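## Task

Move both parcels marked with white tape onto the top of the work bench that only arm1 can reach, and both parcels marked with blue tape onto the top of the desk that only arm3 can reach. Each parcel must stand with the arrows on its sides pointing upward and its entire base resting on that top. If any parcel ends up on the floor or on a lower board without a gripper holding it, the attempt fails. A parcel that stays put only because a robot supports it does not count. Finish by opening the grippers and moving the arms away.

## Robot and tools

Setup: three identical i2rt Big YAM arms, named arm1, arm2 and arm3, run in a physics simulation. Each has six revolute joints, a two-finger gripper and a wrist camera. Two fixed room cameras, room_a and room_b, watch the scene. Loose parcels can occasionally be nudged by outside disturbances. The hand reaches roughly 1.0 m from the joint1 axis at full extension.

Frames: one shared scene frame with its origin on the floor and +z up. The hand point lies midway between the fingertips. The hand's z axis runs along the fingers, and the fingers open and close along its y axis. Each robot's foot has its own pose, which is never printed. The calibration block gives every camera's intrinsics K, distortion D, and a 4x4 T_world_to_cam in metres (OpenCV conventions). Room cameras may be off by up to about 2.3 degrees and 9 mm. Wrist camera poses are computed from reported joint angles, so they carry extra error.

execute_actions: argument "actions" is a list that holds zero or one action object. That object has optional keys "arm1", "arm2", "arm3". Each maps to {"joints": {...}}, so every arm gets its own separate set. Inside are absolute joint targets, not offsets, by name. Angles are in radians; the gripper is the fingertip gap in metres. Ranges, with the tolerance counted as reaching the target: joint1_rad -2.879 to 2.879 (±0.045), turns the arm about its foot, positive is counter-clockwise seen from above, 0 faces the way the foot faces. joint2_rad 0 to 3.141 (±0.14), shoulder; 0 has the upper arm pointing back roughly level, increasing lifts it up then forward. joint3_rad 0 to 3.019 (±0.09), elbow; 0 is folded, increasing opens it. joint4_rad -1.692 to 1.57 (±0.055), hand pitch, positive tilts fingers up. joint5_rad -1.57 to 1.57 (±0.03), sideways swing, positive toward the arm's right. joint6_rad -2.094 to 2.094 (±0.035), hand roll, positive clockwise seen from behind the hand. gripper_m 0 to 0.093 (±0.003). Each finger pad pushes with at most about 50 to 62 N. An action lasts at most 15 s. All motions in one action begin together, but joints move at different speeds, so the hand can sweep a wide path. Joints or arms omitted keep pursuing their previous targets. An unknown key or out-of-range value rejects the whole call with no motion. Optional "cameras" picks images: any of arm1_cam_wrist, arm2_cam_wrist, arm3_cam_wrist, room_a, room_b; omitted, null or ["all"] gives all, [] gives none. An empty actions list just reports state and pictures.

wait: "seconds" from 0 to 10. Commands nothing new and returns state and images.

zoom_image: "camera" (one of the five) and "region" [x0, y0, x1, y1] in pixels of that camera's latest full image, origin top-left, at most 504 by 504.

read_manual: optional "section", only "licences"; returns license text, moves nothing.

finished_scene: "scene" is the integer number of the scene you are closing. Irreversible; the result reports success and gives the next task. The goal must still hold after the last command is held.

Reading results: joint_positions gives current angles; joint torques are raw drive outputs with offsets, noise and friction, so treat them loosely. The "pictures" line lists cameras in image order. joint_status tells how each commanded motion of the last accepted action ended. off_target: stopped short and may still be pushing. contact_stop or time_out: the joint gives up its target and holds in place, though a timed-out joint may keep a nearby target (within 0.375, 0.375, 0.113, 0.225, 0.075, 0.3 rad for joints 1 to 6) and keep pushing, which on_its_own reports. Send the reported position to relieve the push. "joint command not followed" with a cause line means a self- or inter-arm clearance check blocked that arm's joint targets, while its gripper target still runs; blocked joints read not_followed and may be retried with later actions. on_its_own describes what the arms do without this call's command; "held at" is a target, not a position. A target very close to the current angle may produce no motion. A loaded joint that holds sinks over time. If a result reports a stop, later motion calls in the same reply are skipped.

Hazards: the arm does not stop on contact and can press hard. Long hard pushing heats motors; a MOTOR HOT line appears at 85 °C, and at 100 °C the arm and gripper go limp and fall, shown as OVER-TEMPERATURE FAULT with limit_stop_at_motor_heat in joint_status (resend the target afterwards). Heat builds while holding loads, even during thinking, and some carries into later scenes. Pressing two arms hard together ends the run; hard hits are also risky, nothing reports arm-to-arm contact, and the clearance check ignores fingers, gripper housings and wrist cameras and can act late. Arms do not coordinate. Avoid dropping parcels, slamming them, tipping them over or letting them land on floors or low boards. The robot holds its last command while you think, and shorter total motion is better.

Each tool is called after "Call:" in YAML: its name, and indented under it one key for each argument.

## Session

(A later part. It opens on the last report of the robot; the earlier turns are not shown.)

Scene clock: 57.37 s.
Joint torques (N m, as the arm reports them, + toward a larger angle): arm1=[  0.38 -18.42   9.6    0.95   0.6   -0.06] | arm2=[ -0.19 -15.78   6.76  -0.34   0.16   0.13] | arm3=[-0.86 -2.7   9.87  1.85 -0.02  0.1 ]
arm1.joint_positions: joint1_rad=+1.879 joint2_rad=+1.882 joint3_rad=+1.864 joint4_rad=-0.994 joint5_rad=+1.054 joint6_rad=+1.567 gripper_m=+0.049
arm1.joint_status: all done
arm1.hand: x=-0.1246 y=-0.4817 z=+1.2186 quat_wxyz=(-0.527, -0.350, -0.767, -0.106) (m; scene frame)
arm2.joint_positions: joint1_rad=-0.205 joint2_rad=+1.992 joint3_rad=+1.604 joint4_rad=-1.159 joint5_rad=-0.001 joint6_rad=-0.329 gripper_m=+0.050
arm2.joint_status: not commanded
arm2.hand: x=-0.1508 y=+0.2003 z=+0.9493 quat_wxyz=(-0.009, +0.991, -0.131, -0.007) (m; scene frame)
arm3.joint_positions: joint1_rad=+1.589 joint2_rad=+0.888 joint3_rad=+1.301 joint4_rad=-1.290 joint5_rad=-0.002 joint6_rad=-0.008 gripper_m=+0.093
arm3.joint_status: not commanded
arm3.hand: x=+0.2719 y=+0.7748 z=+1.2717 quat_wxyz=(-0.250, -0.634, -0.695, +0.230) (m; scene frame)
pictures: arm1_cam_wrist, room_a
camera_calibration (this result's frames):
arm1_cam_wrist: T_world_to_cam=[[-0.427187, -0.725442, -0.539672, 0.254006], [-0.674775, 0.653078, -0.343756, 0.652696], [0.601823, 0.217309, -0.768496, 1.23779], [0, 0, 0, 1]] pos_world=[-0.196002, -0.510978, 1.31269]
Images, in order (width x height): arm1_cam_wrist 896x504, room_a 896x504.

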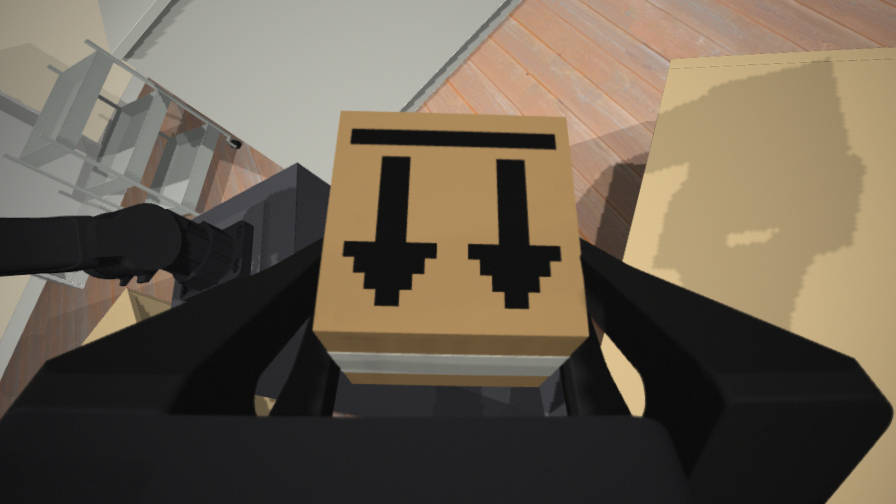

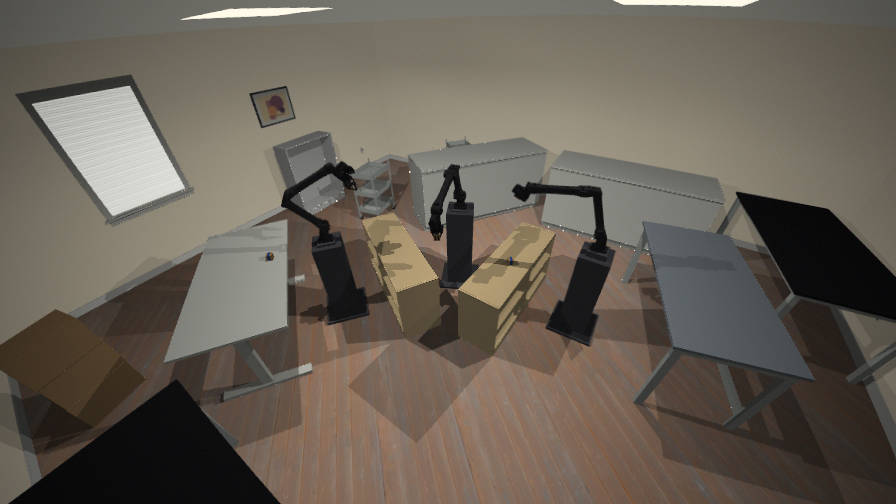

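Call:
execute_actions:
  actions:
    - {"arm1": {"joints": {"joint1_rad": -1.314, "joint2_rad": 1.95, "joint3_rad": 1.66, "joint4_rad": -1.28, "joint5_rad": -0.522, "joint6_rad": 1.575}}, "arm2": {"joints": {"joint1_rad": 1.11, "joint2_rad": 2.40, "joint3_rad": 1.70, "joint4_rad": -0.835}}}
  cameras: ["arm1_cam_wrist", "arm2_cam_wrist", "room_a"]

Scene clock: 60.47 s.
Joint torques (N m, as the arm reports them, + toward a larger angle): arm1=[  0.96 -20.03   8.53   0.22  -0.58   0.04] | arm2=[ -0.05 -18.68   6.4    0.04   0.16   0.12] | arm3=[-0.87 -2.69  9.89  1.86 -0.01  0.1 ]
arm1.joint_positions: joint1_rad=-1.322 joint2_rad=+1.958 joint3_rad=+1.655 joint4_rad=-1.272 joint5_rad=-0.517 joint6_rad=+1.567 gripper_m=+0.049
arm1.joint_status: all done
arm1.hand: x=-0.8451 y=-1.5239 z=+1.0031 quat_wxyz=(-0.069, -0.927, +0.278, -0.243) (m; scene frame)
arm2.joint_positions: joint1_rad=+1.105 joint2_rad=+2.403 joint3_rad=+1.691 joint4_rad=-0.836 joint5_rad=-0.002 joint6_rad=-0.328 gripper_m=+0.050
arm2.joint_status: all done
arm2.hand: x=-0.1361 y=-0.5545 z=+0.7254 quat_wxyz=(+0.002, +0.866, +0.500, -0.006) (m; scene frame)
arm3.joint_positions: joint1_rad=+1.589 joint2_rad=+0.888 joint3_rad=+1.301 joint4_rad=-1.290 joint5_rad=-0.002 joint6_rad=-0.008 gripper_m=+0.093
arm3.joint_status: not commanded
arm3.hand: x=+0.2719 y=+0.7748 z=+1.2717 quat_wxyz=(-0.250, -0.634, -0.695, +0.230) (m; scene frame)
pictures: arm1_cam_wrist, arm2_cam_wrist, room_a
camera_calibration (this result's frames):
arm1_cam_wrist: T_world_to_cam=[[0.556776, 0.83058, 0.0116962, 1.72348], [0.344256, -0.243539, 0.90674, -0.986493], [0.755969, -0.500824, -0.421529, 0.420116], [0, 0, 0, 1]] pos_world=[-0.937583, -1.46134, 1.05142]
arm2_cam_wrist: T_world_to_cam=[[-0.866602, 0.498901, 0.00995276, 0.148176], [0.412561, 0.705122, 0.576712, 0.0345291], [0.280704, 0.503885, -0.816887, 1.03123], [0, 0, 0, 1]] pos_world=[-0.175307, -0.617895, 0.821012]
Images, in order (width x height): arm1_cam_wrist 896x504, arm2_cam_wrist 896x504, room_a 896x504.

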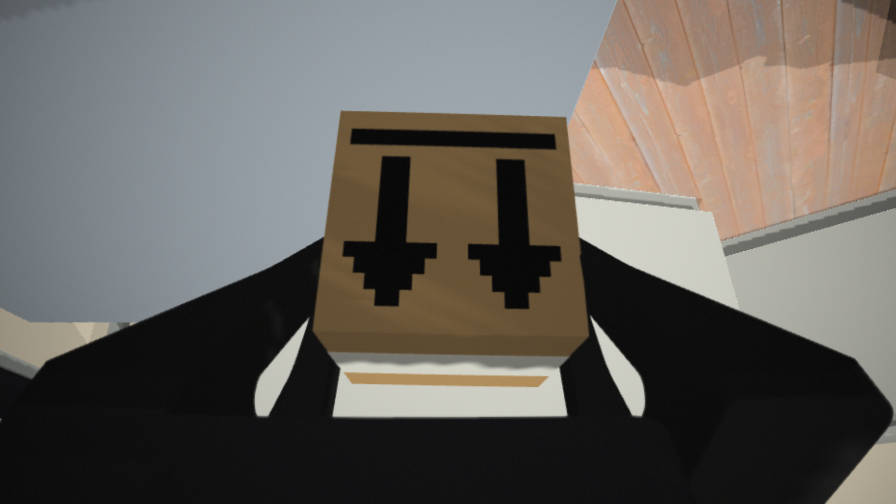

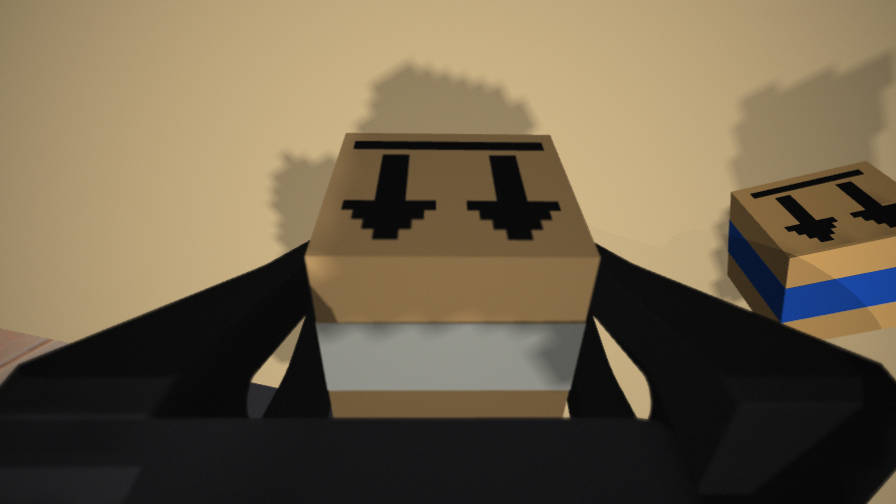

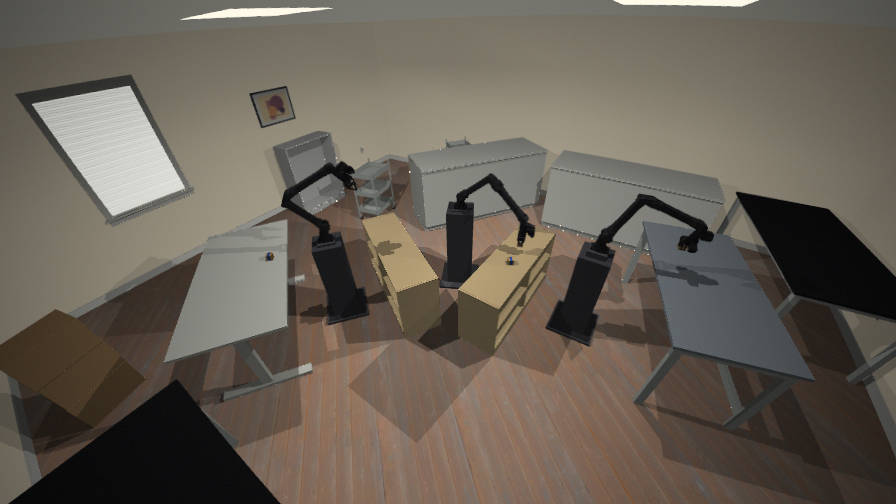

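Call:
execute_actions:
  actions:
    - {"arm1": {"joints": {"joint2_rad": 2.26, "joint4_rad": -0.96}}, "arm2": {"joints": {"joint2_rad": 2.547, "joint3_rad": 1.765, "joint4_rad": -0.755}}}
  cameras: ["arm1_cam_wrist", "arm2_cam_wrist"]

Scene clock: 61.87 s.
Joint torques (N m, as the arm reports them, + toward a larger angle): arm1=[  0.6  -23.25   7.96   0.7   -0.22   0.05] | arm2=[ -0.03 -20.26   6.53   0.21   0.16   0.12] | arm3=[-0.9  -2.71  9.89  1.86 -0.01  0.1 ]
arm1.joint_positions: joint1_rad=-1.322 joint2_rad=+2.276 joint3_rad=+1.646 joint4_rad=-0.967 joint5_rad=-0.525 joint6_rad=+1.566 gripper_m=+0.049
arm1.joint_status: all done
arm1.hand: x=-0.8609 y=-1.5487 z=+0.8119 quat_wxyz=(-0.060, -0.925, +0.279, -0.250) (m; scene frame)
arm2.joint_positions: joint1_rad=+1.105 joint2_rad=+2.559 joint3_rad=+1.745 joint4_rad=-0.761 joint5_rad=-0.002 joint6_rad=-0.328 gripper_m=+0.050
arm2.joint_status: all done
arm2.hand: x=-0.1309 y=-0.5499 z=+0.6438 quat_wxyz=(-0.001, +0.866, +0.500, +0.008) (m; scene frame)
arm3.joint_positions: joint1_rad=+1.589 joint2_rad=+0.888 joint3_rad=+1.301 joint4_rad=-1.290 joint5_rad=-0.002 joint6_rad=-0.008 gripper_m=+0.093
arm3.joint_status: not commanded
arm3.hand: x=+0.2719 y=+0.7748 z=+1.2717 quat_wxyz=(-0.250, -0.634, -0.695, +0.230) (m; scene frame)
pictures: arm1_cam_wrist, arm2_cam_wrist
camera_calibration (this result's frames):
arm1_cam_wrist: T_world_to_cam=[[0.555412, 0.830901, 0.0334946, 1.73683], [0.327572, -0.255631, 0.909588, -0.849152], [0.764339, -0.494224, -0.41416, 0.350504], [0, 0, 0, 1]] pos_world=[-0.954402, -1.48698, 0.859368]
arm2_cam_wrist: T_world_to_cam=[[-0.866713, 0.498806, 0.000811313, 0.157053], [0.400081, 0.694198, 0.598351, 0.0546365], [0.297898, 0.518923, -0.801234, 0.96117], [0, 0, 0, 1]] pos_world=[-0.17207, -0.615041, 0.737303]
Images, in order (width x height): arm1_cam_wrist 896x504, arm2_cam_wrist 896x504.

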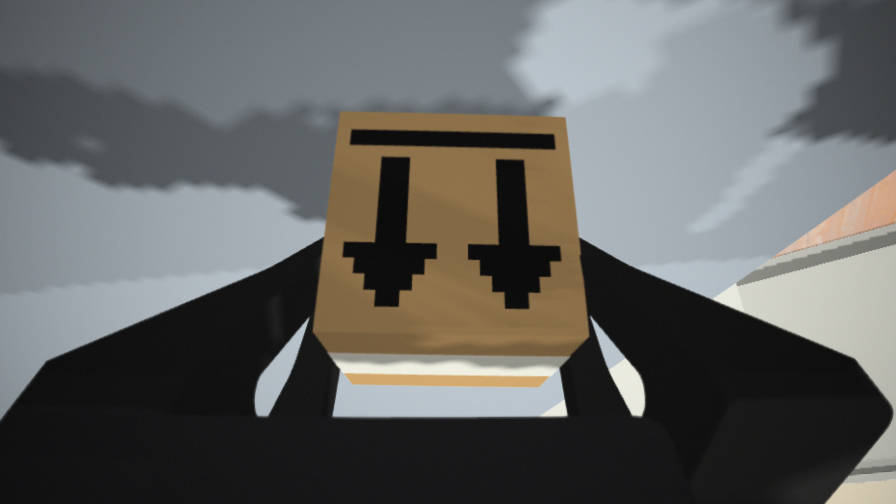

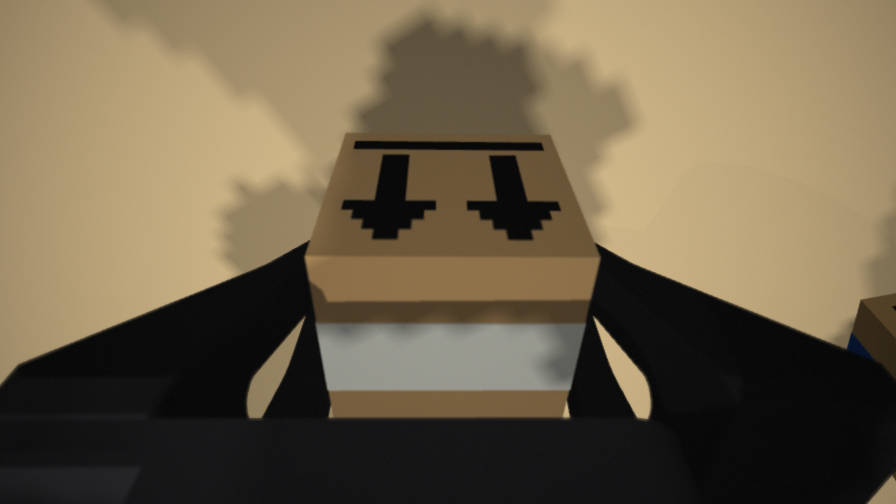

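Call:
execute_actions:
  actions:
    - {"arm1": {"joints": {"gripper_m": 0.093}}, "arm2": {"joints": {"joint2_rad": 2.592}}}
  cameras: ["arm1_cam_wrist", "arm2_cam_wrist"]

Scene clock: 62.70 s.
Joint torques (N m, as the arm reports them, + toward a larger angle): arm1=[  0.7  -23.12   7.82   0.7   -0.21   0.04] | arm2=[  0.   -17.36   6.53   0.2    0.14   0.12] | arm3=[-0.88 -2.71  9.89  1.87 -0.01  0.1 ]
arm1.joint_positions: joint1_rad=-1.322 joint2_rad=+2.276 joint3_rad=+1.646 joint4_rad=-0.967 joint5_rad=-0.525 joint6_rad=+1.566 gripper_m=+0.093
arm1.joint_status: all done
arm1.hand: x=-0.8609 y=-1.5487 z=+0.8119 quat_wxyz=(-0.060, -0.925, +0.280, -0.250) (m; scene frame)
arm2.joint_positions: joint1_rad=+1.105 joint2_rad=+2.567 joint3_rad=+1.745 joint4_rad=-0.760 joint5_rad=-0.001 joint6_rad=-0.328 gripper_m=+0.050
arm2.joint_status: all done
arm2.hand: x=-0.1292 y=-0.5483 z=+0.6394 quat_wxyz=(-0.002, +0.866, +0.500, +0.011) (m; scene frame)
arm3.joint_positions: joint1_rad=+1.589 joint2_rad=+0.888 joint3_rad=+1.301 joint4_rad=-1.290 joint5_rad=-0.002 joint6_rad=-0.008 gripper_m=+0.093
arm3.joint_status: not commanded
arm3.hand: x=+0.2719 y=+0.7748 z=+1.2717 quat_wxyz=(-0.250, -0.634, -0.695, +0.230) (m; scene frame)
pictures: arm1_cam_wrist, arm2_cam_wrist
camera_calibration (this result's frames):
arm1_cam_wrist: T_world_to_cam=[[0.555684, 0.830711, 0.0336838, 1.73662], [0.3274, -0.255888, 0.909577, -0.84969], [0.764215, -0.494409, -0.414168, 0.350117], [0, 0, 0, 1]] pos_world=[-0.954386, -1.48695, 0.859369]
arm2_cam_wrist: T_world_to_cam=[[-0.866721, 0.498793, -0.000320337, 0.158386], [0.397787, 0.691596, 0.602877, 0.0508401], [0.300932, 0.522399, -0.797834, 0.956513], [0, 0, 0, 1]] pos_world=[-0.170792, -0.613844, 0.73254]
Images, in order (width x height): arm1_cam_wrist 896x504, arm2_cam_wrist 896x504.

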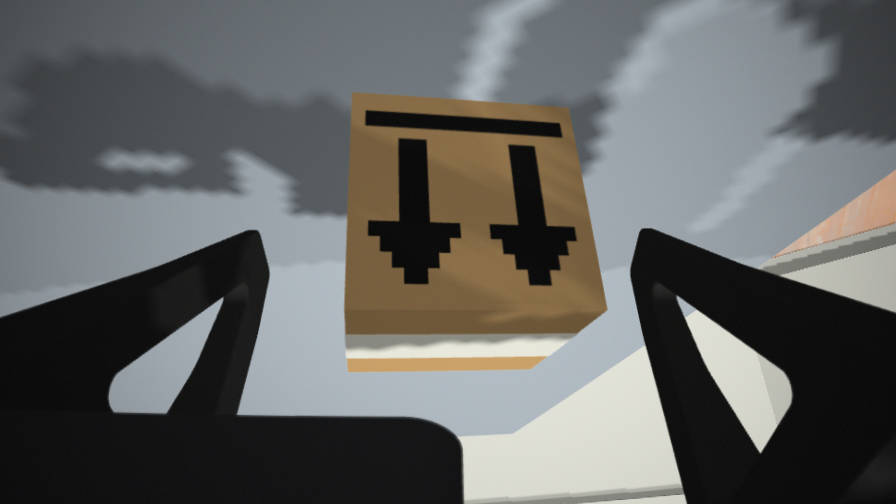

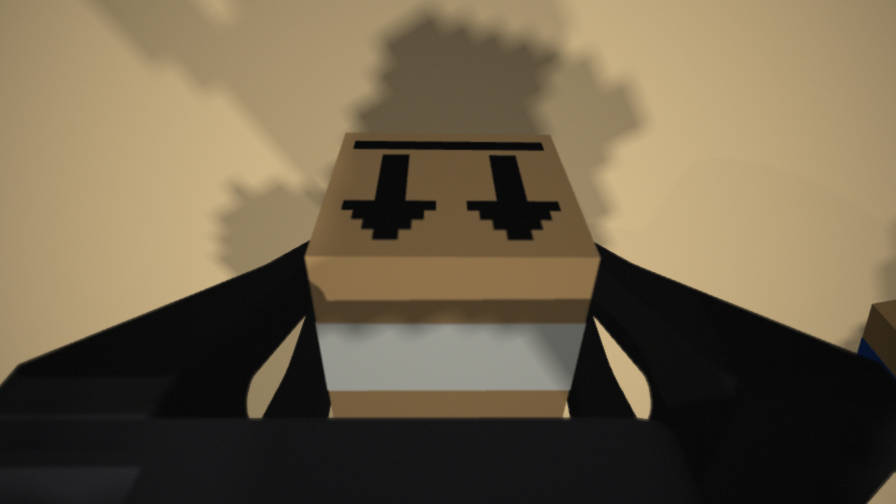

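Call:
execute_actions:
  actions: []

Scene clock: 63.43 s.
Joint torques (N m, as the arm reports them, + toward a larger angle): arm1=[  0.68 -23.12   7.79   0.71  -0.23   0.05] | arm2=[  0.01 -17.21   6.54   0.15   0.14   0.12] | arm3=[-0.9  -2.68  9.88  1.84 -0.02  0.11]
arm1.joint_positions: joint1_rad=-1.322 joint2_rad=+2.276 joint3_rad=+1.646 joint4_rad=-0.967 joint5_rad=-0.525 joint6_rad=+1.566 gripper_m=+0.093
arm1.joint_status: all done
arm1.hand: x=-0.8609 y=-1.5487 z=+0.8119 quat_wxyz=(-0.060, -0.925, +0.280, -0.250) (m; scene frame)
arm2.joint_positions: joint1_rad=+1.105 joint2_rad=+2.567 joint3_rad=+1.745 joint4_rad=-0.760 joint5_rad=-0.001 joint6_rad=-0.328 gripper_m=+0.050
arm2.joint_status: all done
arm2.hand: x=-0.1292 y=-0.5483 z=+0.6394 quat_wxyz=(-0.002, +0.866, +0.500, +0.011) (m; scene frame)
arm3.joint_positions: joint1_rad=+1.589 joint2_rad=+0.888 joint3_rad=+1.301 joint4_rad=-1.290 joint5_rad=-0.002 joint6_rad=-0.008 gripper_m=+0.093
arm3.joint_status: not commanded
arm3.hand: x=+0.2719 y=+0.7748 z=+1.2717 quat_wxyz=(-0.250, -0.634, -0.695, +0.230) (m; scene frame)
pictures: arm1_cam_wrist, arm2_cam_wrist, arm3_cam_wrist, room_a, room_b
camera_calibration (this result's frames):
arm1_cam_wrist: T_world_to_cam=[[0.555684, 0.830711, 0.0336838, 1.73662], [0.3274, -0.255888, 0.909577, -0.84969], [0.764215, -0.494409, -0.414168, 0.350117], [0, 0, 0, 1]] pos_world=[-0.954386, -1.48695, 0.859369]
arm2_cam_wrist: T_world_to_cam=[[-0.866721, 0.498793, -0.000320337, 0.158386], [0.397787, 0.691596, 0.602877, 0.0508401], [0.300932, 0.522399, -0.797834, 0.956513], [0, 0, 0, 1]] pos_world=[-0.170792, -0.613844, 0.73254]
arm3_cam_wrist: T_world_to_cam=[[-0.995324, -0.0965573, -0.00242231, 0.347326], [-0.0960619, 0.992208, -0.0793389, -0.637769], [0.0100642, -0.0787352, -0.996845, 1.44866], [0, 0, 0, 1]] pos_world=[0.269858, 0.780397, 1.39433]
Images, in order (width x height): arm1_cam_wrist 896x504, arm2_cam_wrist 896x504, arm3_cam_wrist 896x504, room_a 896x504, room_b 896x504.

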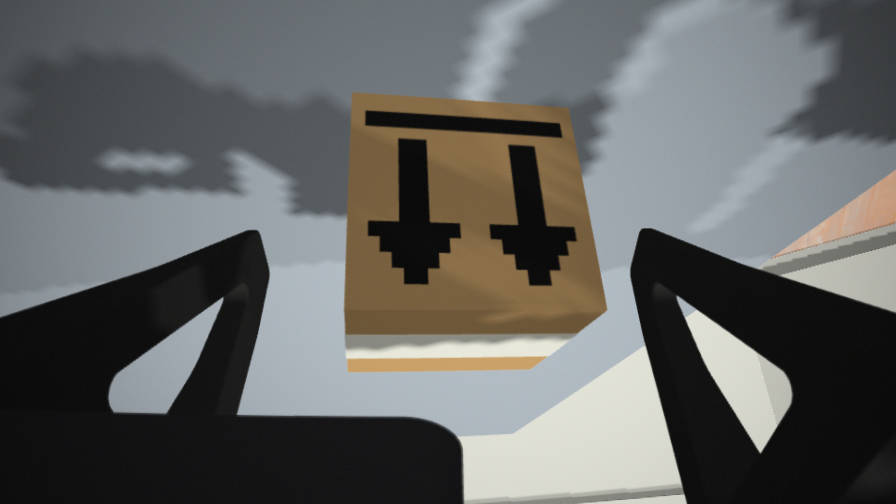

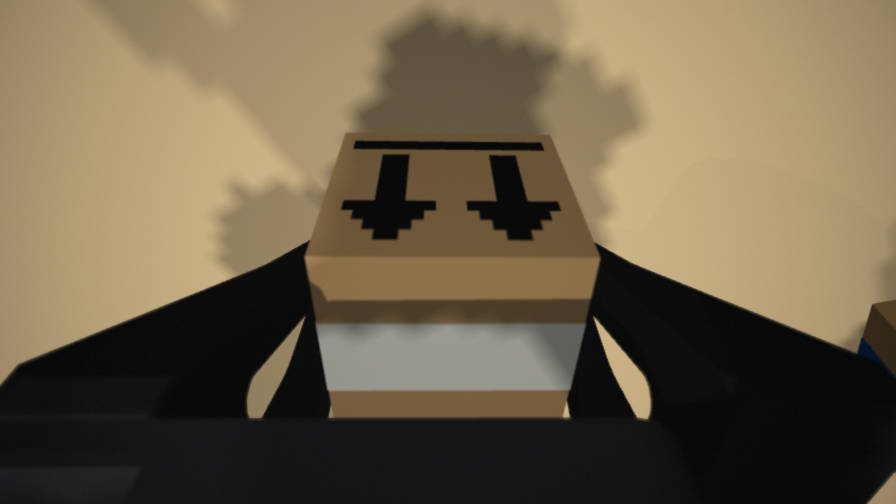

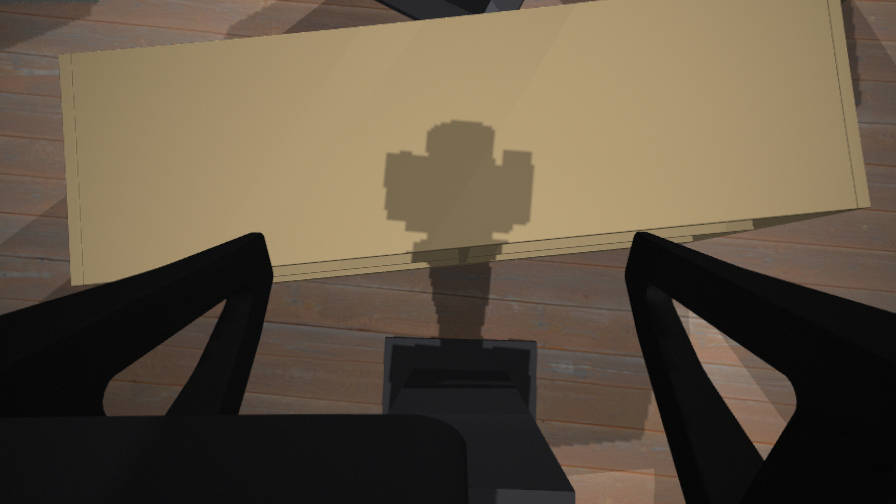

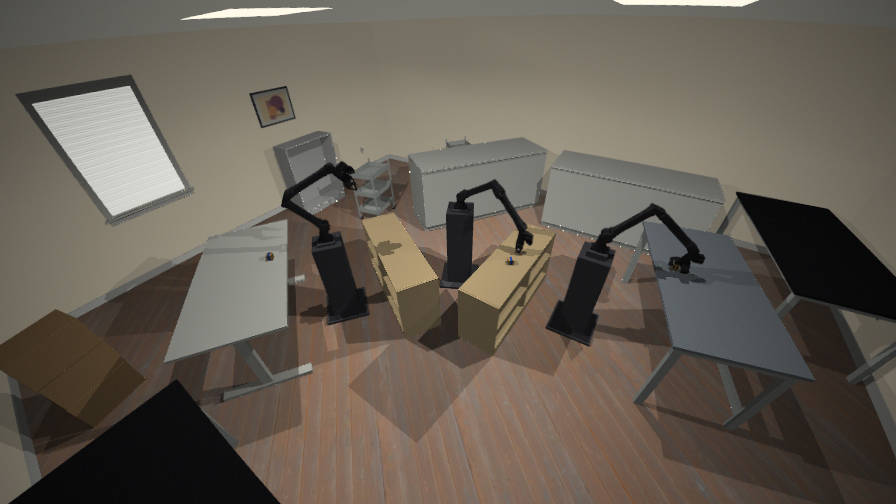

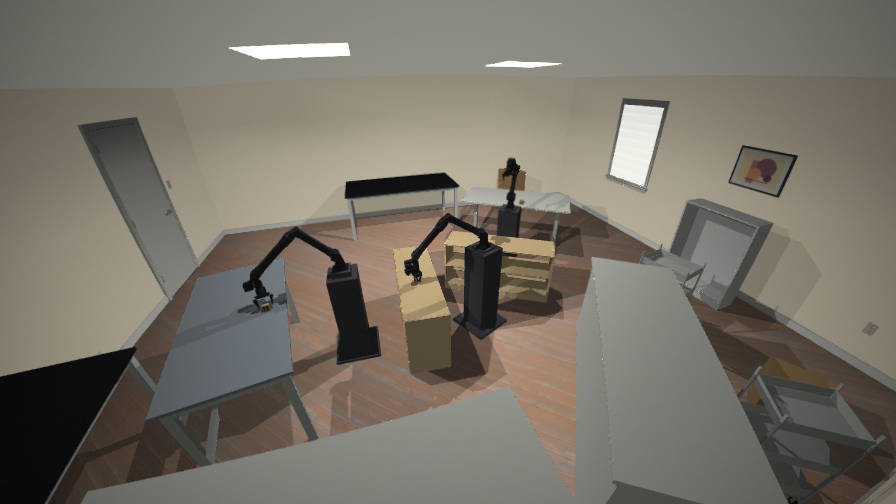

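Call:
execute_actions:
  actions:
    - {"arm2": {"joints": {"joint2_rad": 2.567, "gripper_m": 0.093}}, "arm1": {"joints": {"joint2_rad": 2.12, "joint4_rad": -1.15}}}
  cameras: ["arm1_cam_wrist", "arm2_cam_wrist"]

Scene clock: 65.20 s.
Joint torques (N m, as the arm reports them, + toward a larger angle): arm1=[  0.59 -18.63   8.64   0.17  -0.22   0.04] | arm2=[  0.08 -19.55   6.41   0.19   0.14   0.11] | arm3=[-0.91 -2.71  9.91  1.86 -0.01  0.1 ]
arm1.joint_positions: joint1_rad=-1.322 joint2_rad=+2.094 joint3_rad=+1.646 joint4_rad=-1.143 joint5_rad=-0.525 joint6_rad=+1.566 gripper_m=+0.093
arm1.joint_status: all done
arm1.hand: x=-0.8540 y=-1.5394 z=+0.9212 quat_wxyz=(-0.063, -0.925, +0.279, -0.249) (m; scene frame)
arm2.joint_positions: joint1_rad=+1.105 joint2_rad=+2.567 joint3_rad=+1.745 joint4_rad=-0.760 joint5_rad=-0.001 joint6_rad=-0.328 gripper_m=+0.093
arm2.joint_status: all done
arm2.hand: x=-0.1292 y=-0.5483 z=+0.6394 quat_wxyz=(-0.002, +0.866, +0.500, +0.011) (m; scene frame)
arm3.joint_positions: joint1_rad=+1.589 joint2_rad=+0.888 joint3_rad=+1.301 joint4_rad=-1.290 joint5_rad=-0.002 joint6_rad=-0.008 gripper_m=+0.093
arm3.joint_status: not commanded
arm3.hand: x=+0.2719 y=+0.7748 z=+1.2717 quat_wxyz=(-0.250, -0.634, -0.695, +0.230) (m; scene frame)
pictures: arm1_cam_wrist, arm2_cam_wrist
camera_calibration (this result's frames):
arm1_cam_wrist: T_world_to_cam=[[0.555759, 0.830898, 0.0272019, 1.72766], [0.330658, -0.25095, 0.909774, -0.938828], [0.762756, -0.496621, -0.414211, 0.390079], [0, 0, 0, 1]] pos_world=[-0.947264, -1.47738, 0.9687]
arm2_cam_wrist: T_world_to_cam=[[-0.866721, 0.498793, -0.000320337, 0.158386], [0.397787, 0.691596, 0.602877, 0.0508401], [0.300932, 0.522399, -0.797834, 0.956513], [0, 0, 0, 1]] pos_world=[-0.170792, -0.613844, 0.73254]
Images, in order (width x height): arm1_cam_wrist 896x504, arm2_cam_wrist 896x504.

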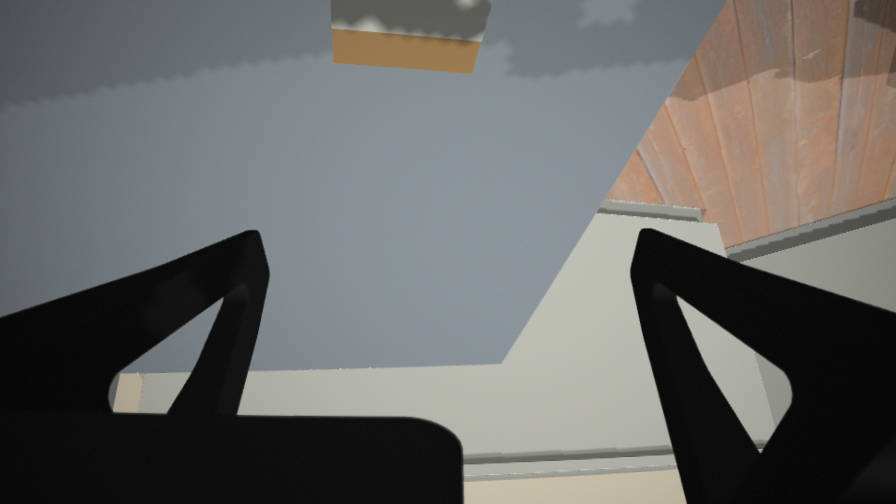

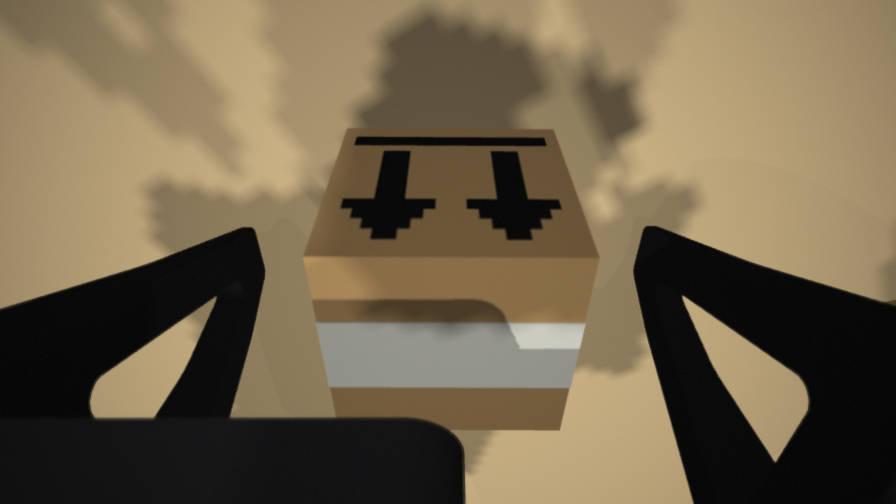

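Call:
execute_actions:
  actions:
    - {"arm2": {"joints": {"joint2_rad": 2.43, "joint3_rad": 1.80, "joint4_rad": -0.93}}, "arm1": {"joints": {"joint1_rad": 1.617, "joint2_rad": 1.2, "joint3_rad": 1.0, "joint4_rad": -1.3, "joint5_rad": 0, "joint6_rad": -0.27}}}
  cameras: ["arm2_cam_wrist"]

Scene clock: 68.17 s.
Joint torques (N m, as the arm reports them, + toward a larger angle): arm1=[ 0.3  -8.74  8.1   0.42  0.03 -0.15] | arm2=[ -0.04 -18.22   7.48  -0.34   0.13   0.11] | arm3=[-0.88 -2.66  9.88  1.87 -0.02  0.11]
arm1.joint_positions: joint1_rad=+1.611 joint2_rad=+1.211 joint3_rad=+1.007 joint4_rad=-1.293 joint5_rad=-0.002 joint6_rad=-0.261 gripper_m=+0.093
arm1.joint_status: all done
arm1.hand: x=-0.3444 y=-0.7426 z=+1.0750 quat_wxyz=(-0.036, +0.496, -0.867, -0.014) (m; scene frame)
arm2.joint_positions: joint1_rad=+1.105 joint2_rad=+2.414 joint3_rad=+1.781 joint4_rad=-0.920 joint5_rad=-0.001 joint6_rad=-0.328 gripper_m=+0.093
arm2.joint_status: all done
arm2.hand: x=-0.1511 y=-0.5675 z=+0.7451 quat_wxyz=(+0.001, +0.866, +0.500, -0.003) (m; scene frame)
arm3.joint_positions: joint1_rad=+1.589 joint2_rad=+0.888 joint3_rad=+1.301 joint4_rad=-1.290 joint5_rad=-0.002 joint6_rad=-0.008 gripper_m=+0.093
arm3.joint_status: not commanded
arm3.hand: x=+0.2719 y=+0.7748 z=+1.2717 quat_wxyz=(-0.250, -0.634, -0.695, +0.230) (m; scene frame)
pictures: arm2_cam_wrist
camera_calibration (this result's frames):
arm2_cam_wrist: T_world_to_cam=[[-0.866633, 0.498867, 0.00882197, 0.14225], [0.410364, 0.702605, 0.581333, 0.0333045], [0.28381, 0.507423, -0.813618, 1.05814], [0, 0, 0, 1]] pos_world=[-0.190698, -0.631286, 0.840303]
Images, in order (width x height): arm2_cam_wrist 896x504.

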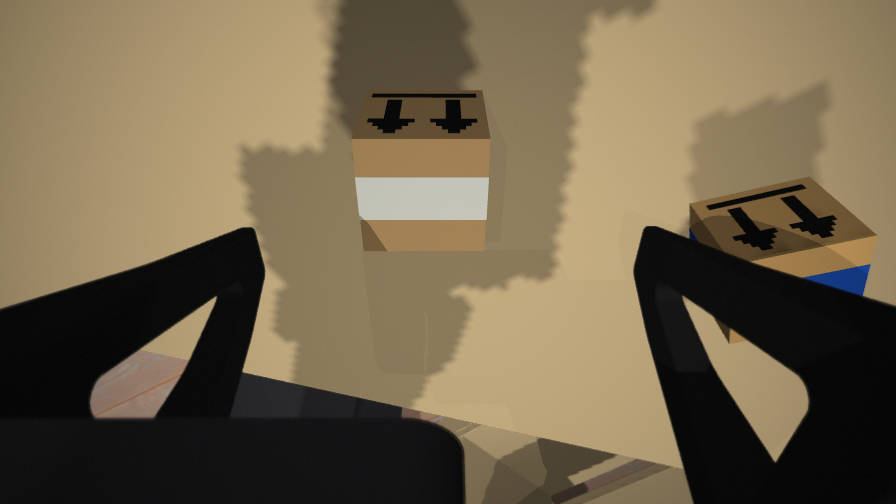

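Call:
execute_actions:
  actions:
    - {"arm2": {"joints": {"joint1_rad": 0.835, "joint6_rad": 0.75}}}
  cameras: ["arm2_cam_wrist"]

Scene clock: 70.50 s.
Joint torques (N m, as the arm reports them, + toward a larger angle): arm1=[ 0.64 -8.56  8.12  0.45  0.04 -0.15] | arm2=[ -0.7  -18.17   7.48  -0.37   0.17   0.11] | arm3=[-0.89 -2.69  9.9   1.86 -0.02  0.1 ]
arm1.joint_positions: joint1_rad=+1.611 joint2_rad=+1.211 joint3_rad=+1.007 joint4_rad=-1.293 joint5_rad=-0.002 joint6_rad=-0.261 gripper_m=+0.093
arm1.joint_status: not commanded
arm1.hand: x=-0.3444 y=-0.7426 z=+1.0750 quat_wxyz=(-0.036, +0.496, -0.867, -0.014) (m; scene frame)
arm2.joint_positions: joint1_rad=+0.836 joint2_rad=+2.414 joint3_rad=+1.781 joint4_rad=-0.920 joint5_rad=+0.001 joint6_rad=+0.739 gripper_m=+0.093
arm2.joint_status: all done
arm2.hand: x=-0.2491 y=-0.4192 z=+0.7454 quat_wxyz=(+0.000, +0.990, -0.144, -0.004) (m; scene frame)
arm3.joint_positions: joint1_rad=+1.589 joint2_rad=+0.888 joint3_rad=+1.301 joint4_rad=-1.290 joint5_rad=-0.002 joint6_rad=-0.008 gripper_m=+0.093
arm3.joint_status: not commanded
arm3.hand: x=+0.2719 y=+0.7748 z=+1.2717 quat_wxyz=(-0.250, -0.634, -0.695, +0.230) (m; scene frame)
pictures: arm2_cam_wrist
camera_calibration (this result's frames):
arm2_cam_wrist: T_world_to_cam=[[0.283479, 0.958958, 0.00623151, 0.464623], [0.780071, -0.234368, 0.580139, -0.330666], [0.557789, -0.159596, -0.814494, 0.800229], [0, 0, 0, 1]] pos_world=[-0.320127, -0.395338, 0.840718]
Images, in order (width x height): arm2_cam_wrist 896x504.

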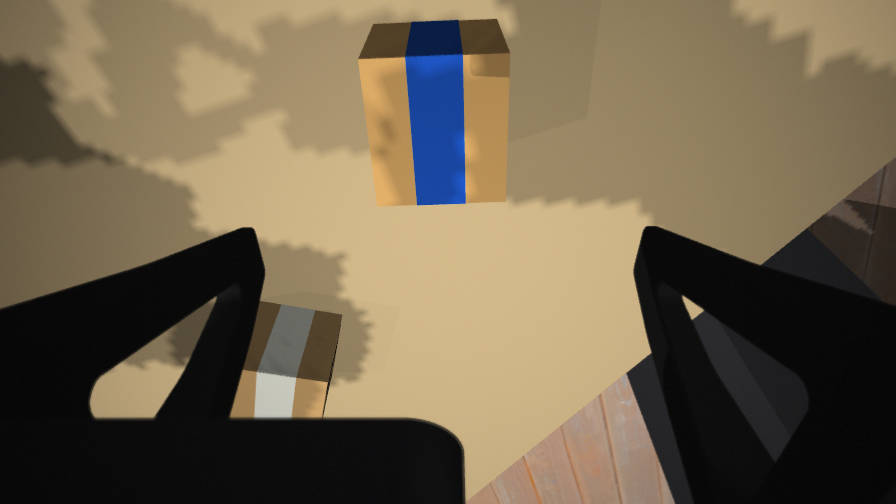

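Call:
execute_actions:
  actions:
    - {"arm2": {"joints": {"joint2_rad": 2.62, "joint3_rad": 1.893, "joint4_rad": -0.815}}}
  cameras: ["arm2_cam_wrist"]

Scene clock: 72.40 s.
Joint torques (N m, as the arm reports them, + toward a larger angle): arm1=[ 0.65 -8.77  8.08  0.44  0.04 -0.14] | arm2=[ -0.45 -21.62   6.83   0.23   0.17   0.14] | arm3=[-0.85 -2.71  9.88  1.85 -0.02  0.1 ]
arm1.joint_positions: joint1_rad=+1.611 joint2_rad=+1.211 joint3_rad=+1.007 joint4_rad=-1.293 joint5_rad=-0.002 joint6_rad=-0.261 gripper_m=+0.093
arm1.joint_status: not commanded
arm1.hand: x=-0.3444 y=-0.7426 z=+1.0750 quat_wxyz=(-0.036, +0.496, -0.867, -0.014) (m; scene frame)
arm2.joint_positions: joint1_rad=+0.836 joint2_rad=+2.631 joint3_rad=+1.873 joint4_rad=-0.822 joint5_rad=+0.001 joint6_rad=+0.739 gripper_m=+0.093
arm2.joint_status: all done
arm2.hand: x=-0.2465 y=-0.4175 z=+0.6331 quat_wxyz=(-0.008, +0.989, -0.144, +0.008) (m; scene frame)
arm3.joint_positions: joint1_rad=+1.589 joint2_rad=+0.888 joint3_rad=+1.301 joint4_rad=-1.290 joint5_rad=-0.002 joint6_rad=-0.008 gripper_m=+0.093
arm3.joint_status: not commanded
arm3.hand: x=+0.2719 y=+0.7748 z=+1.2717 quat_wxyz=(-0.250, -0.634, -0.695, +0.230) (m; scene frame)
pictures: arm2_cam_wrist
camera_calibration (this result's frames):
arm2_cam_wrist: T_world_to_cam=[[0.283914, 0.958532, 0.0247015, 0.451286], [0.76532, -0.242054, 0.596402, -0.284194], [0.577649, -0.150422, -0.802306, 0.708551], [0, 0, 0, 1]] pos_world=[-0.319921, -0.394781, 0.726821]
Images, in order (width x height): arm2_cam_wrist 896x504.

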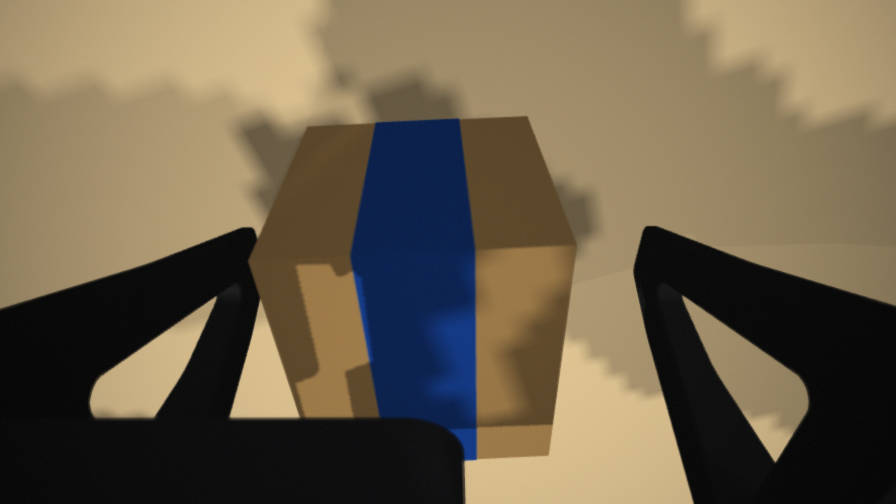

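Call:
execute_actions:
  actions:
    - {"arm2": {"joints": {"gripper_m": 0.035}}}
  cameras: ["arm2_cam_wrist"]

Scene clock: 73.13 s.
Joint torques (N m, as the arm reports them, + toward a larger angle): arm1=[ 0.63 -8.61  8.08  0.43  0.03 -0.14] | arm2=[ -0.41 -20.86   6.87   0.22   0.17   0.14] | arm3=[-0.86 -2.67  9.9   1.86 -0.02  0.11]
arm1.joint_positions: joint1_rad=+1.611 joint2_rad=+1.211 joint3_rad=+1.007 joint4_rad=-1.293 joint5_rad=-0.002 joint6_rad=-0.261 gripper_m=+0.093
arm1.joint_status: not commanded
arm1.hand: x=-0.3444 y=-0.7426 z=+1.0750 quat_wxyz=(-0.036, +0.496, -0.867, -0.014) (m; scene frame)
arm2.joint_positions: joint1_rad=+0.836 joint2_rad=+2.631 joint3_rad=+1.873 joint4_rad=-0.822 joint5_rad=+0.001 joint6_rad=+0.740 gripper_m=+0.049
arm2.joint_status: gripper_m off_target (ended at +0.049, target +0.035)
arm2.hand: x=-0.2466 y=-0.4176 z=+0.6331 quat_wxyz=(-0.007, +0.989, -0.144, +0.008) (m; scene frame)
arm3.joint_positions: joint1_rad=+1.589 joint2_rad=+0.888 joint3_rad=+1.301 joint4_rad=-1.290 joint5_rad=-0.002 joint6_rad=-0.008 gripper_m=+0.093
arm3.joint_status: not commanded
arm3.hand: x=+0.2719 y=+0.7748 z=+1.2717 quat_wxyz=(-0.250, -0.634, -0.695, +0.230) (m; scene frame)
pictures: arm2_cam_wrist
camera_calibration (this result's frames):
arm2_cam_wrist: T_world_to_cam=[[0.284287, 0.958428, 0.0244499, 0.451557], [0.765436, -0.24225, 0.596174, -0.284047], [0.577312, -0.150769, -0.802483, 0.708476], [0, 0, 0, 1]] pos_world=[-0.319964, -0.394779, 0.726841]
Images, in order (width x height): arm2_cam_wrist 896x504.

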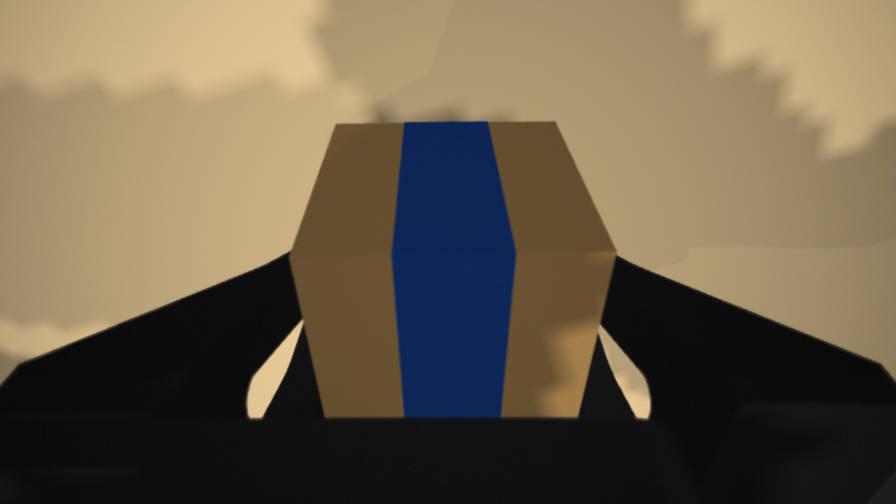

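Call:
execute_actions:
  actions:
    - {"arm2": {"joints": {"joint1_rad": -1.09, "joint2_rad": 2.45, "joint3_rad": 1.80, "joint4_rad": -0.925, "joint6_rad": 0.0}}, "arm1": {"joints": {"joint1_rad": 1.62, "joint2_rad": 2.355, "joint3_rad": 1.735, "joint4_rad": -0.91}}}
  cameras: ["arm1_cam_wrist", "arm2_cam_wrist"]

Scene clock: 76.27 s.
Joint torques (N m, as the arm reports them, + toward a larger angle): arm1=[  1.09 -24.18   9.2    0.49   0.04  -0.13] | arm2=[ -0.49 -18.35   6.19  -0.34   0.07  -0.13] | arm3=[-0.89 -2.73  9.9   1.85 -0.01  0.1 ]
arm1.joint_positions: joint1_rad=+1.611 joint2_rad=+2.365 joint3_rad=+1.702 joint4_rad=-0.908 joint5_rad=-0.002 joint6_rad=-0.261 gripper_m=+0.093
arm1.joint_status: all done
arm1.hand: x=-0.1343 y=-0.5322 z=+0.7562 quat_wxyz=(+0.000, +0.497, -0.868, -0.005) (m; scene frame)
arm2.joint_positions: joint1_rad=-1.087 joint2_rad=+2.433 joint3_rad=+1.801 joint4_rad=-0.915 joint5_rad=+0.002 joint6_rad=+0.011 gripper_m=+0.049
arm2.joint_status: all done
arm2.hand: x=+0.2832 y=+0.5324 z=+0.7510 quat_wxyz=(-0.014, +0.737, -0.676, -0.007) (m; scene frame)
arm3.joint_positions: joint1_rad=+1.589 joint2_rad=+0.888 joint3_rad=+1.301 joint4_rad=-1.290 joint5_rad=-0.002 joint6_rad=-0.008 gripper_m=+0.093
arm3.joint_status: not commanded
arm3.hand: x=+0.2719 y=+0.7748 z=+1.2717 quat_wxyz=(-0.250, -0.634, -0.695, +0.230) (m; scene frame)
pictures: arm1_cam_wrist, arm2_cam_wrist
camera_calibration (this result's frames):
arm1_cam_wrist: T_world_to_cam=[[0.856425, -0.516196, -0.00877289, -0.154089], [-0.416081, -0.700184, 0.580189, -0.86406], [-0.305634, -0.493238, -0.814435, 0.433981], [0, 0, 0, 1]] pos_world=[-0.0949136, -0.470485, 0.853415]
arm2_cam_wrist: T_world_to_cam=[[0.996036, 0.0870339, 0.0183443, -0.345514], [0.0617788, -0.825315, 0.561283, 0.00609358], [0.0639905, -0.557926, -0.82742, 1.02131], [0, 0, 0, 1]] pos_world=[0.278414, 0.604915, 0.84797]
Images, in order (width x height): arm1_cam_wrist 896x504, arm2_cam_wrist 896x504.

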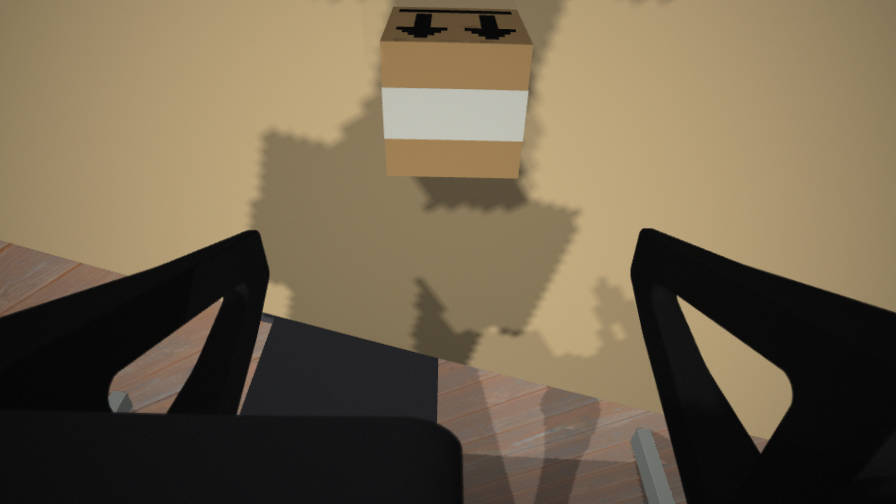

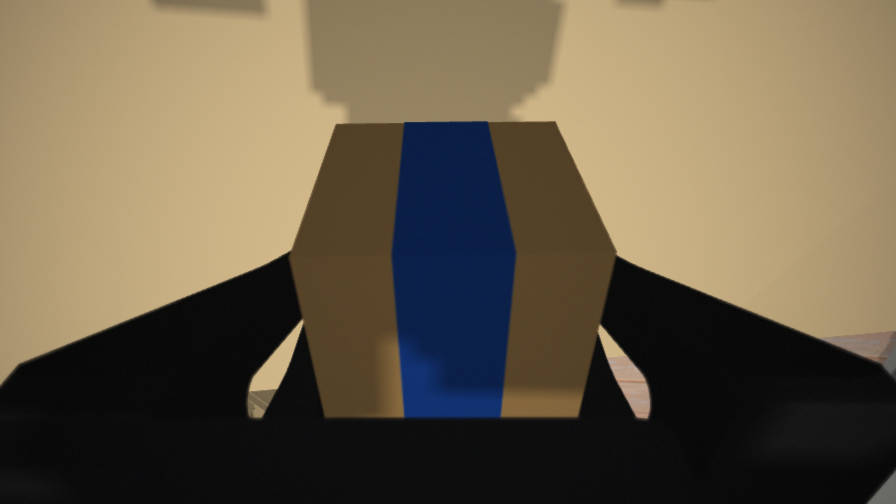

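Call:
execute_actions:
  actions:
    - {"arm2": {"joints": {"joint2_rad": 2.593, "joint3_rad": 1.776, "joint4_rad": -0.74}}, "arm1": {"joints": {"joint2_rad": 2.57, "joint3_rad": 1.82, "joint4_rad": -0.775}}}
  cameras: ["arm1_cam_wrist", "arm2_cam_wrist"]

Scene clock: 78.27 s.
Joint torques (N m, as the arm reports them, + toward a larger angle): arm1=[  1.06 -23.29   6.96   0.76   0.04  -0.14] | arm2=[ -0.63 -20.31   5.73   0.42   0.09  -0.13] | arm3=[-0.82 -2.7   9.89  1.86 -0.02  0.1 ]
arm1.joint_positions: joint1_rad=+1.611 joint2_rad=+2.564 joint3_rad=+1.810 joint4_rad=-0.779 joint5_rad=-0.002 joint6_rad=-0.261 gripper_m=+0.093
arm1.joint_status: all done
arm1.hand: x=-0.1180 y=-0.5152 z=+0.6629 quat_wxyz=(-0.019, +0.497, -0.868, -0.010) (m; scene frame)
arm2.joint_positions: joint1_rad=-1.087 joint2_rad=+2.601 joint3_rad=+1.770 joint4_rad=-0.750 joint5_rad=+0.001 joint6_rad=+0.011 gripper_m=+0.049
arm2.joint_status: all done
arm2.hand: x=+0.2871 y=+0.5024 z=+0.6364 quat_wxyz=(-0.003, +0.737, -0.676, +0.005) (m; scene frame)
arm3.joint_positions: joint1_rad=+1.589 joint2_rad=+0.888 joint3_rad=+1.301 joint4_rad=-1.290 joint5_rad=-0.002 joint6_rad=-0.008 gripper_m=+0.093
arm3.joint_status: not commanded
arm3.hand: x=+0.2719 y=+0.7748 z=+1.2717 quat_wxyz=(-0.250, -0.634, -0.695, +0.230) (m; scene frame)
pictures: arm1_cam_wrist, arm2_cam_wrist
camera_calibration (this result's frames):
arm1_cam_wrist: T_world_to_cam=[[0.8564, -0.516313, 0.00056225, -0.166352], [-0.431463, -0.715061, 0.550025, -0.780696], [-0.283583, -0.471284, -0.835148, 0.39898], [0, 0, 0, 1]] pos_world=[-0.081234, -0.456103, 0.762703]
arm2_cam_wrist: T_world_to_cam=[[0.99601, 0.0873414, 0.0182937, -0.344827], [0.0598744, -0.806099, 0.588744, 0.0188346], [0.0661682, -0.5853, -0.808112, 0.910375], [0, 0, 0, 1]] pos_world=[0.282086, 0.578142, 0.730904]
Images, in order (width x height): arm1_cam_wrist 896x504, arm2_cam_wrist 896x504.

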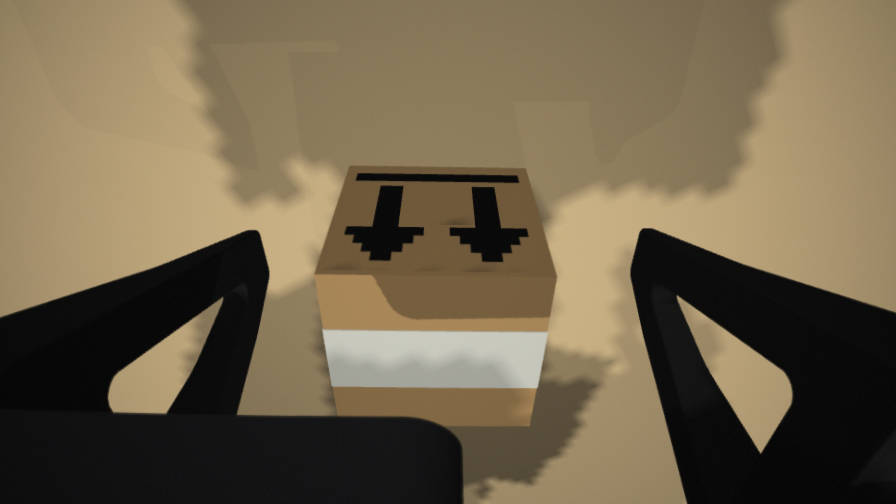

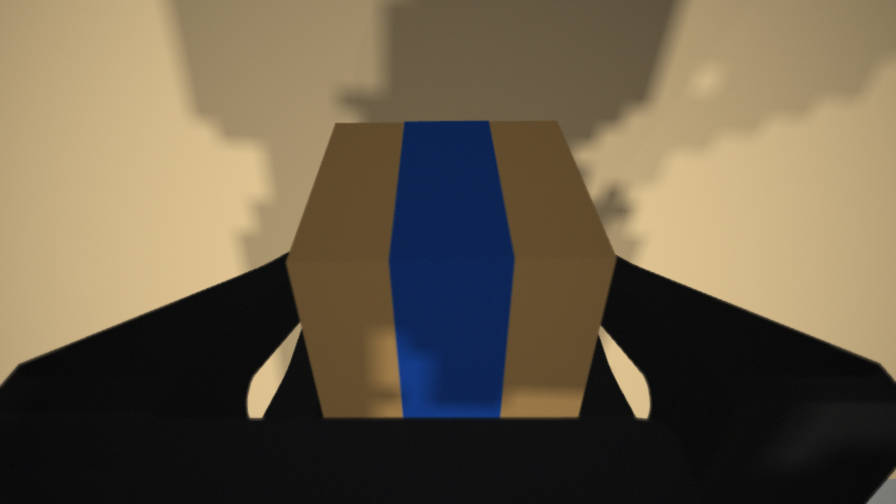

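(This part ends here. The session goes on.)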